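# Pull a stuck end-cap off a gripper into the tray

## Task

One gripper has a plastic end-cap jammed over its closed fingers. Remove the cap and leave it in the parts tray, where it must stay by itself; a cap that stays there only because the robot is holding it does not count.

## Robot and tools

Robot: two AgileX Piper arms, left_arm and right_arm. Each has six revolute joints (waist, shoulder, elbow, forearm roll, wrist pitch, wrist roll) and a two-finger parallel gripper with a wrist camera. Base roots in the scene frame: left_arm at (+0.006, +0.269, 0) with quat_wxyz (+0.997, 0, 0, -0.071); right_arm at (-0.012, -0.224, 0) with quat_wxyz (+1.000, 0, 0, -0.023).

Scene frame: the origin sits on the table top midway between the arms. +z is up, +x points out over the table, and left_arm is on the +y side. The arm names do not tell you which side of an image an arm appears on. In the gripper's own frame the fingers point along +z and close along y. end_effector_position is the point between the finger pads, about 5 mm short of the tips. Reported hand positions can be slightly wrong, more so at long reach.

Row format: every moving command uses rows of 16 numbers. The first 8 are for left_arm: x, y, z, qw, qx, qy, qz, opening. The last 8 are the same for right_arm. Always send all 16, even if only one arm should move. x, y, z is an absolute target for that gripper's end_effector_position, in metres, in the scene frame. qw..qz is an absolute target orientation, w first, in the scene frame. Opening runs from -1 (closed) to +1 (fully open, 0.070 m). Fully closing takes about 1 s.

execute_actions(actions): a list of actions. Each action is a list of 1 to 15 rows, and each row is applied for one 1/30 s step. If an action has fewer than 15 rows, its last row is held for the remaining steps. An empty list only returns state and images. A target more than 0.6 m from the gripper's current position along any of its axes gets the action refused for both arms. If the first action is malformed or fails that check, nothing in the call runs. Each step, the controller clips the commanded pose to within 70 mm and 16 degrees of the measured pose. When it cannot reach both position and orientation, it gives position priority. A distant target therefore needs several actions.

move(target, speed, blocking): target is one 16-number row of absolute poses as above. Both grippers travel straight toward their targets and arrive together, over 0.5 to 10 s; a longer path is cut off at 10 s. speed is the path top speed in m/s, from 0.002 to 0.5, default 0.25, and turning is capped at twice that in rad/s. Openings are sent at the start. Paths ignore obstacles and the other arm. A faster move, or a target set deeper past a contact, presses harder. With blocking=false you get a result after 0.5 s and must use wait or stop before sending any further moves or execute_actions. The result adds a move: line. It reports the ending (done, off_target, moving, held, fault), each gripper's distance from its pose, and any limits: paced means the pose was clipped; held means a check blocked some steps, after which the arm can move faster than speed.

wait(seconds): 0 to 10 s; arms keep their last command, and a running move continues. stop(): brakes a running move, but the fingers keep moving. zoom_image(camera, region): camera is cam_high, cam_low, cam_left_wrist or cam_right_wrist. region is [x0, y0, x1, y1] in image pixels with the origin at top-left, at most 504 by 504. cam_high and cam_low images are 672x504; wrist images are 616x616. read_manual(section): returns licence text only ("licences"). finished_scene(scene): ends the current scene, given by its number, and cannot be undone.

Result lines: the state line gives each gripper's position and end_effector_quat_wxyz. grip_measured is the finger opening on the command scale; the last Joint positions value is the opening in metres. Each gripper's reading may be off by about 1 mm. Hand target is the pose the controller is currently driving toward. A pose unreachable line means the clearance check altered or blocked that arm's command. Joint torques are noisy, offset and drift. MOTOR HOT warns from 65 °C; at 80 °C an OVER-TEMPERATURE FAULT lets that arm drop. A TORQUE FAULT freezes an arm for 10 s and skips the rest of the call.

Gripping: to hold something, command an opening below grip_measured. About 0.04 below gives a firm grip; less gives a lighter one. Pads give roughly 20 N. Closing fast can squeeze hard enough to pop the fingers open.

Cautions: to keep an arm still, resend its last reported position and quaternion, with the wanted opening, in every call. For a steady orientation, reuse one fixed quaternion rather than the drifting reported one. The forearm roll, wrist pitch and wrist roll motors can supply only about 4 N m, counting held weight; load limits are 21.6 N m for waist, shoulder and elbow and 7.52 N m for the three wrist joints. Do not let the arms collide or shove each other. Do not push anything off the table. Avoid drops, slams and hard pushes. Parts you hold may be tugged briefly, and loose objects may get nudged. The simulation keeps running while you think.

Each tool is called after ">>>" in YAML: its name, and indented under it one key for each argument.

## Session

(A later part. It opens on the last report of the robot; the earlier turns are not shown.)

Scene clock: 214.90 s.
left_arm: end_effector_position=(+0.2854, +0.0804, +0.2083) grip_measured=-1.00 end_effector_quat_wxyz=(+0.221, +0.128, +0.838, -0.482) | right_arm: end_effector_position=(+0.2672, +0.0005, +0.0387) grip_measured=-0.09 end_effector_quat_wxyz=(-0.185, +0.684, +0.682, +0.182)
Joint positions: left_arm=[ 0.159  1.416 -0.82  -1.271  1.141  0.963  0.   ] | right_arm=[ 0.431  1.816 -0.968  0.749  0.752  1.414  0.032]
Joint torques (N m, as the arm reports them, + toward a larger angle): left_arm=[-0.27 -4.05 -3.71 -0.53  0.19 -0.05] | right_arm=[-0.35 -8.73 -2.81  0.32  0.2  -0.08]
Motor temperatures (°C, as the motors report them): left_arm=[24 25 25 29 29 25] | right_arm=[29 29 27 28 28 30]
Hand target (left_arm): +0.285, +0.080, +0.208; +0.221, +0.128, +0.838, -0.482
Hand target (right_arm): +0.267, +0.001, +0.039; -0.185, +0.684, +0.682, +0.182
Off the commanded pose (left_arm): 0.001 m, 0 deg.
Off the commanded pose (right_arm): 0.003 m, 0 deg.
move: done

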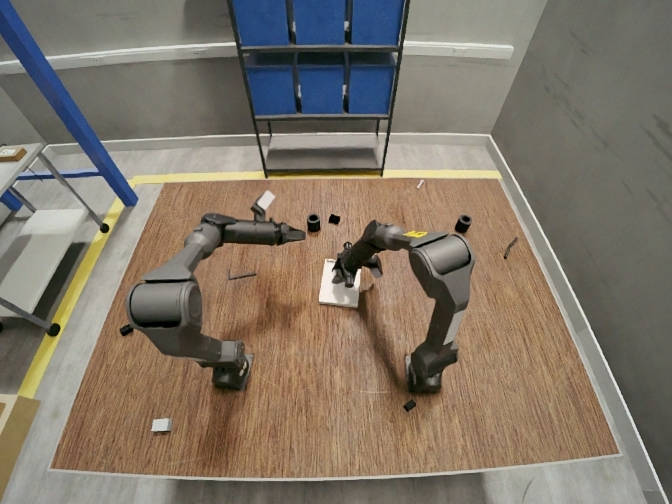

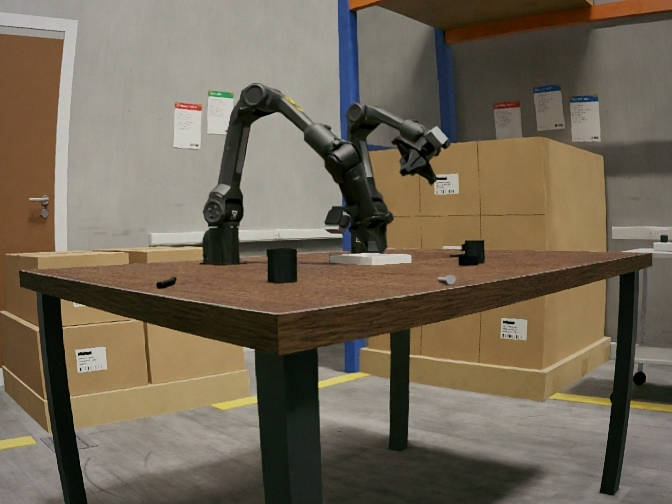

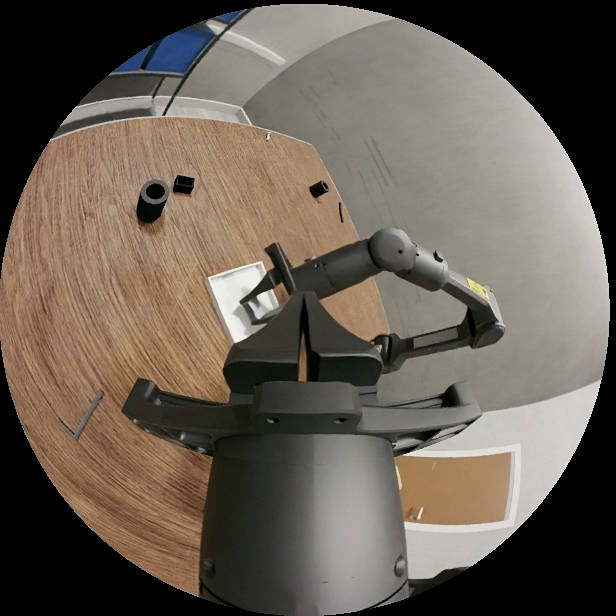

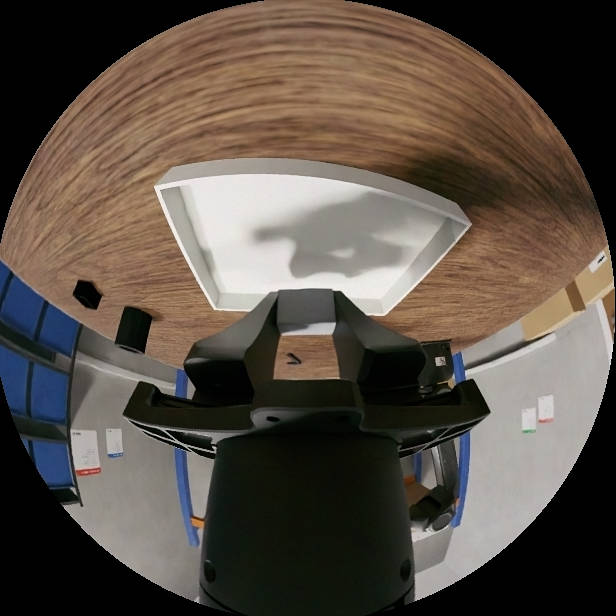

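>>> move:
  target: [0.2854,0.0804,0.2083,0.221,0.128,0.838,-0.482,-1, 0.267,0.0005,0.019,-0.183,0.683,0.683,0.183,-0.15]
  speed: 0.04

>>> zoom_image:
  camera: "cam_right_wrist"
  region: [230, 230, 390, 360]

>>> zoom_image:
  camera: "cam_low"
  region: [310, 190, 430, 280]

Scene clock: 223.23 s.
left_arm: end_effector_position=(+0.2855, +0.0803, +0.2083) grip_measured=-1.00 end_effector_quat_wxyz=(+0.221, +0.128, +0.838, -0.482) | right_arm: end_effector_position=(+0.2672, +0.0006, +0.0186) grip_measured=-0.09 end_effector_quat_wxyz=(-0.183, +0.683, +0.683, +0.183)
Joint positions: left_arm=[ 0.158  1.416 -0.821 -1.271  1.141  0.962  0.   ] | right_arm=[ 0.433  1.862 -0.936  0.813  0.692  1.328  0.032]
Joint torques (N m, as the arm reports them, + toward a larger angle): left_arm=[-0.36 -3.66 -3.79 -0.46  0.05 -0.06] | right_arm=[-0.08 -8.44 -1.65  0.12  0.09  0.09]
Motor temperatures (°C, as the motors report them): left_arm=[24 25 25 29 28 25] | right_arm=[29 29 27 28 28 30]
Hand target (left_arm): +0.285, +0.080, +0.208; +0.221, +0.128, +0.838, -0.482
Hand target (right_arm): +0.267, +0.001, +0.019; -0.183, +0.683, +0.683, +0.183
Off the commanded pose (left_arm): 0.000 m, 0 deg.
Off the commanded pose (right_arm): 0.000 m, 0 deg.
move: done

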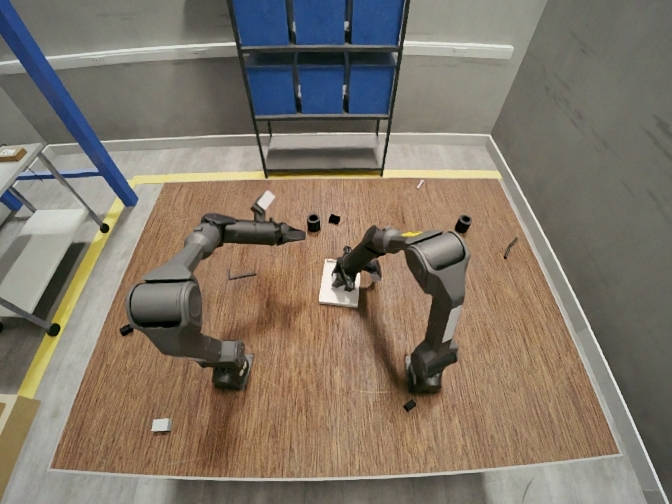

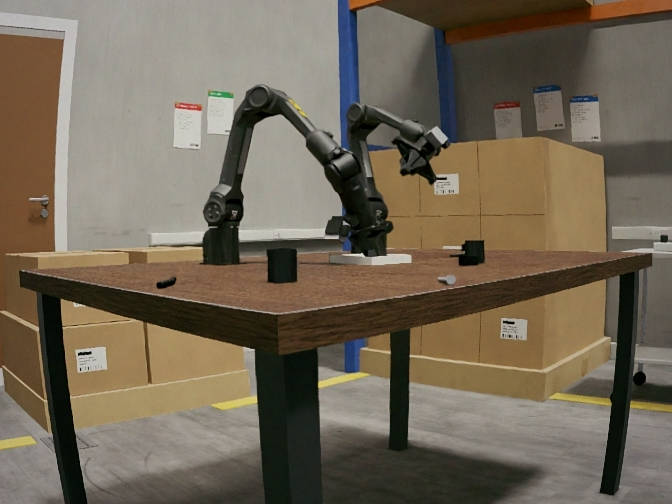

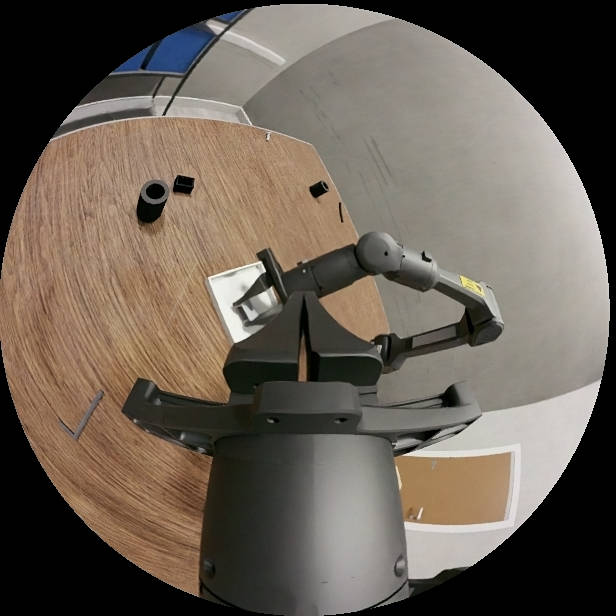

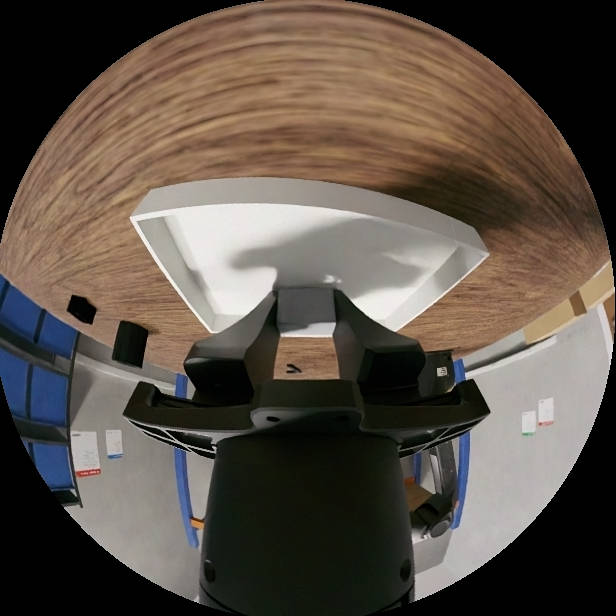

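Region (230, 230, 390, 360) of cam_right_wrist's 616x616 image, scaled by 3.150, with more detail than that image has; it fills the top 410 rows of this view, and the rest is white.

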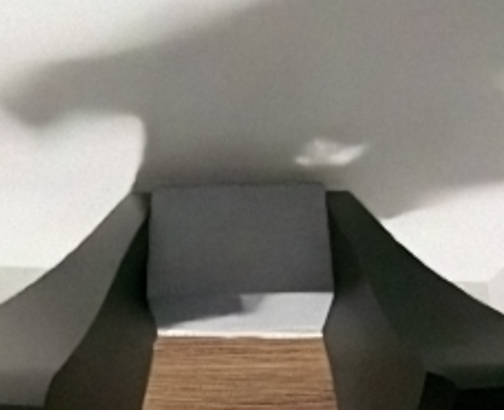

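Region (310, 190, 430, 280) of cam_low's 672x504 image, scaled by 4.200, with more detail than that image has; it fills the top 378 rows of this view, and the rest is white.

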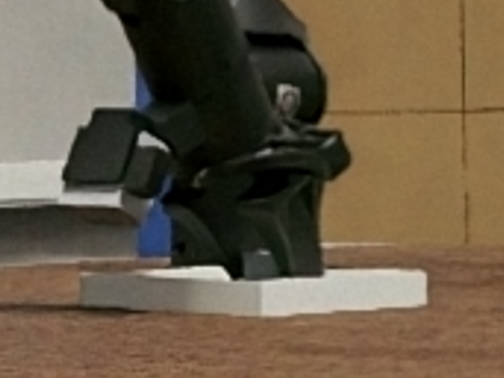

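>>> execute_actions:
  actions:
    - [[0.2854,0.0804,0.2083,0.221,0.128,0.838,-0.482,-1, 0.267,0.0005,0.018,-0.183,0.683,0.683,0.183,-0.15],[0.2854,0.0804,0.2083,0.221,0.128,0.838,-0.482,-1, 0.267,0.0005,0.0175,-0.183,0.683,0.683,0.183,-0.15],[0.2854,0.0804,0.2083,0.221,0.128,0.838,-0.482,-1, 0.267,0.0005,0.017,-0.183,0.683,0.683,0.183,-0.15],[0.2854,0.0804,0.2083,0.221,0.128,0.838,-0.482,-1, 0.267,0.0005,0.0165,-0.183,0.683,0.683,0.183,-0.15],[0.2854,0.0804,0.2083,0.221,0.128,0.838,-0.482,-1, 0.267,0.0005,0.0165,-0.183,0.683,0.683,0.183,-0.15],[0.2854,0.0804,0.2083,0.221,0.128,0.838,-0.482,-1, 0.267,0.0005,0.0165,-0.183,0.683,0.683,0.183,-0.15],[0.2854,0.0804,0.2083,0.221,0.128,0.838,-0.482,-1, 0.267,0.0005,0.0165,-0.183,0.683,0.683,0.183,-0.15],[0.2854,0.0804,0.2083,0.221,0.128,0.838,-0.482,-1, 0.267,0.0005,0.0165,-0.183,0.683,0.683,0.183,-0.1],[0.2854,0.0804,0.2083,0.221,0.128,0.838,-0.482,-1, 0.267,0.0005,0.0165,-0.183,0.683,0.683,0.183,0.3]]

>>> move:
  target: [0.2854,0.0804,0.2083,0.221,0.128,0.838,-0.482,-1, 0.267,-0.03,0.08,-0.183,0.683,0.683,0.183,0.3]
  speed: 0.2

Scene clock: 235.90 s.
left_arm: end_effector_position=(+0.2854, +0.0804, +0.2083) grip_measured=-1.00 end_effector_quat_wxyz=(+0.221, +0.128, +0.838, -0.482) | right_arm: end_effector_position=(+0.2670, +0.0007, +0.0168) grip_measured=+0.30 end_effector_quat_wxyz=(-0.183, +0.683, +0.683, +0.183)
Joint positions: left_arm=[ 0.158  1.416 -0.821 -1.27   1.141  0.962  0.   ] | right_arm=[ 0.433  1.866 -0.933  0.82   0.686  1.319  0.045]
Joint torques (N m, as the arm reports them, + toward a larger angle): left_arm=[ 0.24 -4.36 -3.85 -0.45  0.31 -0.08] | right_arm=[-0.13 -6.28 -1.06  0.21 -0.18 -0.09]
Motor temperatures (°C, as the motors report them): left_arm=[24 25 25 29 29 25] | right_arm=[29 29 27 28 28 30]
Hand target (left_arm): +0.285, +0.080, +0.208; +0.221, +0.128, +0.838, -0.482
Hand target (right_arm): +0.267, +0.001, +0.016; -0.183, +0.683, +0.683, +0.183
Off the commanded pose (left_arm): 0.000 m, 0 deg.
Off the commanded pose (right_arm): 0.000 m, 0 deg.

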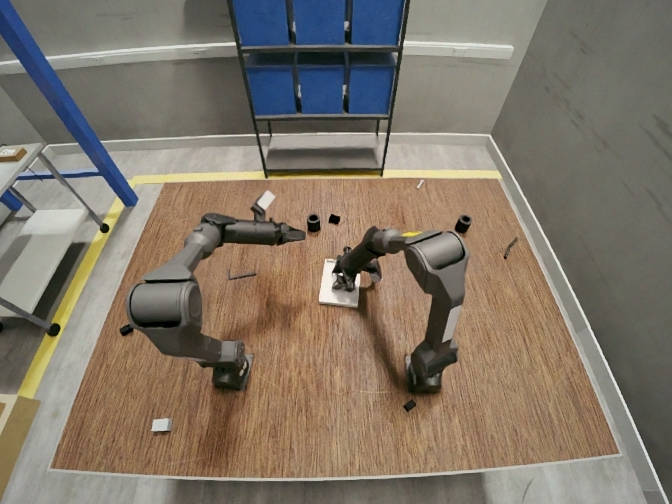

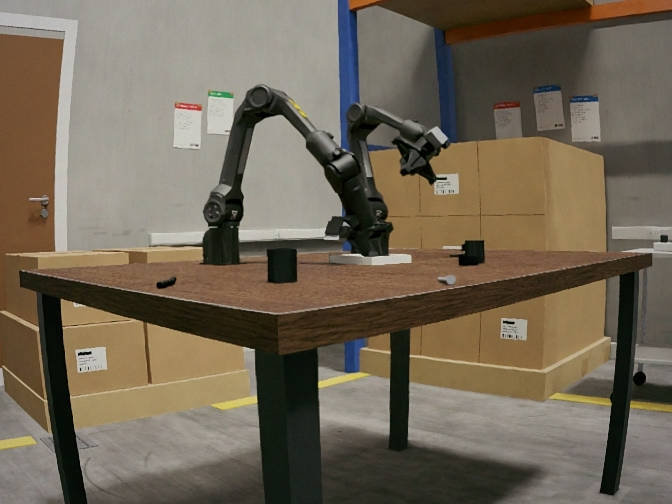

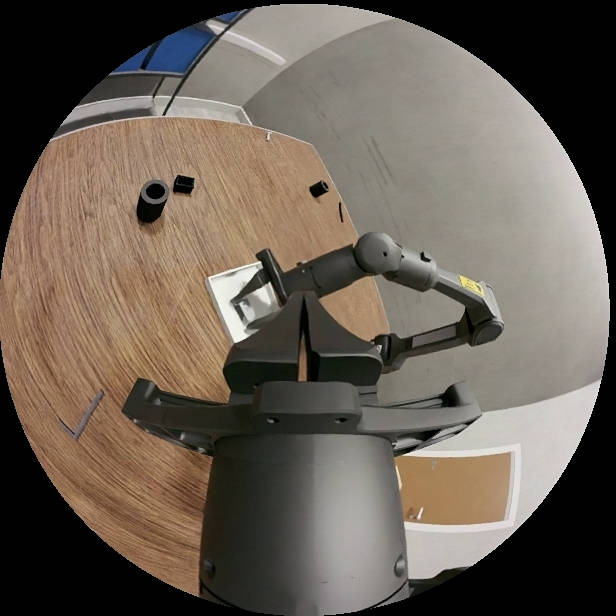

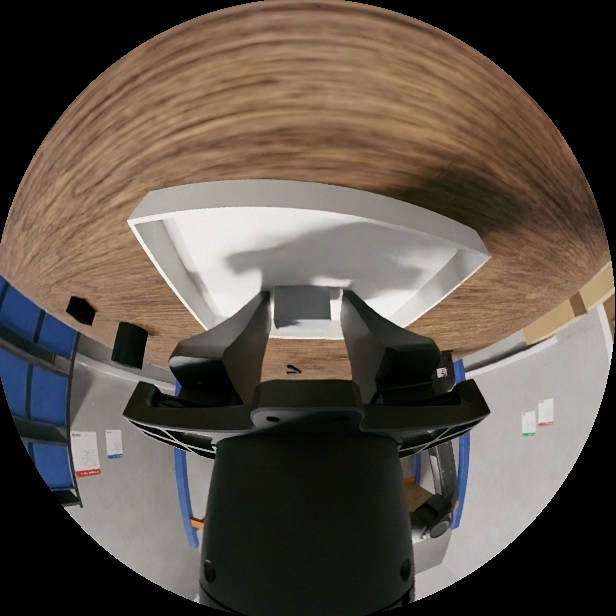

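Scene clock: 236.67 s.
left_arm: end_effector_position=(+0.2854, +0.0804, +0.2083) grip_measured=-1.00 end_effector_quat_wxyz=(+0.221, +0.128, +0.838, -0.482) | right_arm: end_effector_position=(+0.2665, -0.0310, +0.0803) grip_measured=+0.30 end_effector_quat_wxyz=(-0.182, +0.683, +0.683, +0.183)
Joint positions: left_arm=[ 0.158  1.416 -0.821 -1.27   1.141  0.962  0.   ] | right_arm=[ 0.335  1.693 -0.995  0.649  0.908  1.465  0.046]
Joint torques (N m, as the arm reports them, + toward a larger angle): left_arm=[ 0.23 -4.33 -3.83 -0.46  0.31 -0.08] | right_arm=[ 0.04 -5.88 -2.23  0.29 -0.2  -0.05]
Motor temperatures (°C, as the motors report them): left_arm=[24 25 25 29 29 25] | right_arm=[29 29 27 28 28 30]
Hand target (left_arm): +0.285, +0.080, +0.208; +0.221, +0.128, +0.838, -0.482
Hand target (right_arm): +0.266, -0.031, +0.080; -0.182, +0.683, +0.683, +0.182
Off the commanded pose (left_arm): 0.000 m, 0 deg.
Off the commanded pose (right_arm): 0.001 m, 0 deg.
move: done

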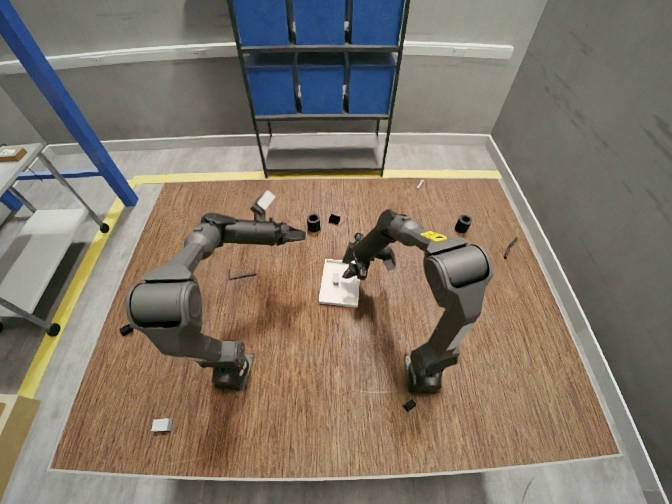

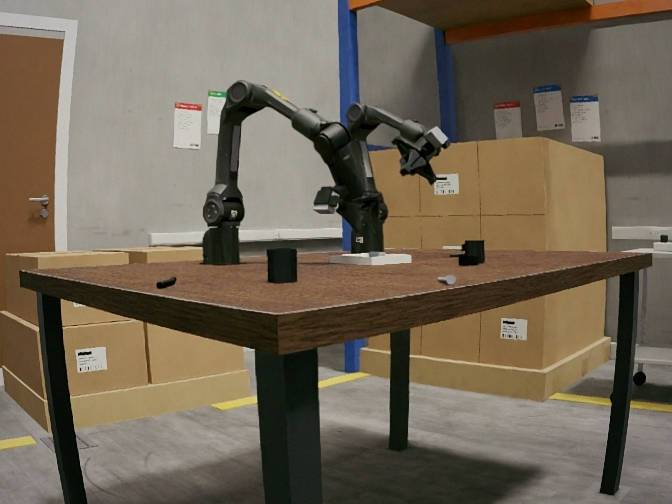

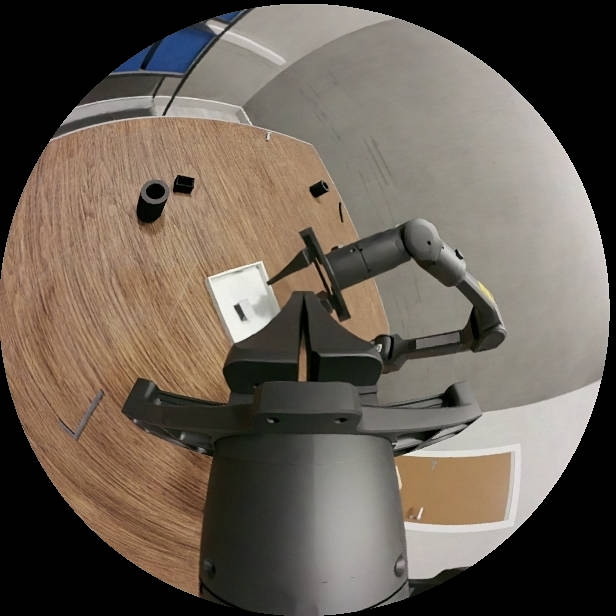

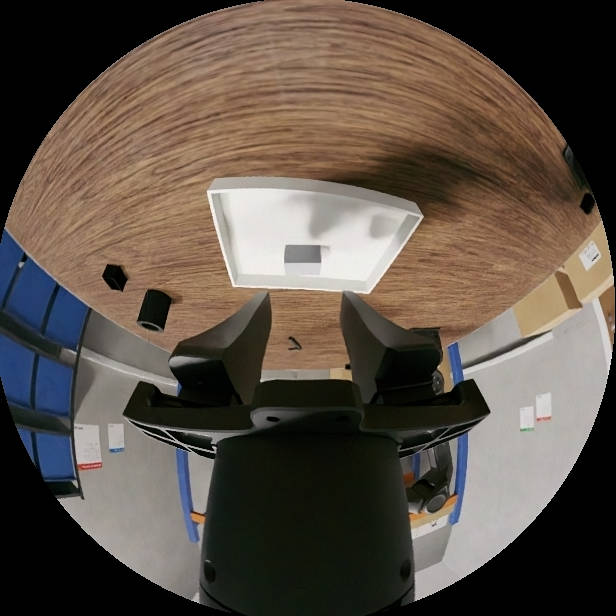

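>>> finished_scene:
  scene: 1

The scene is finished: the task was done.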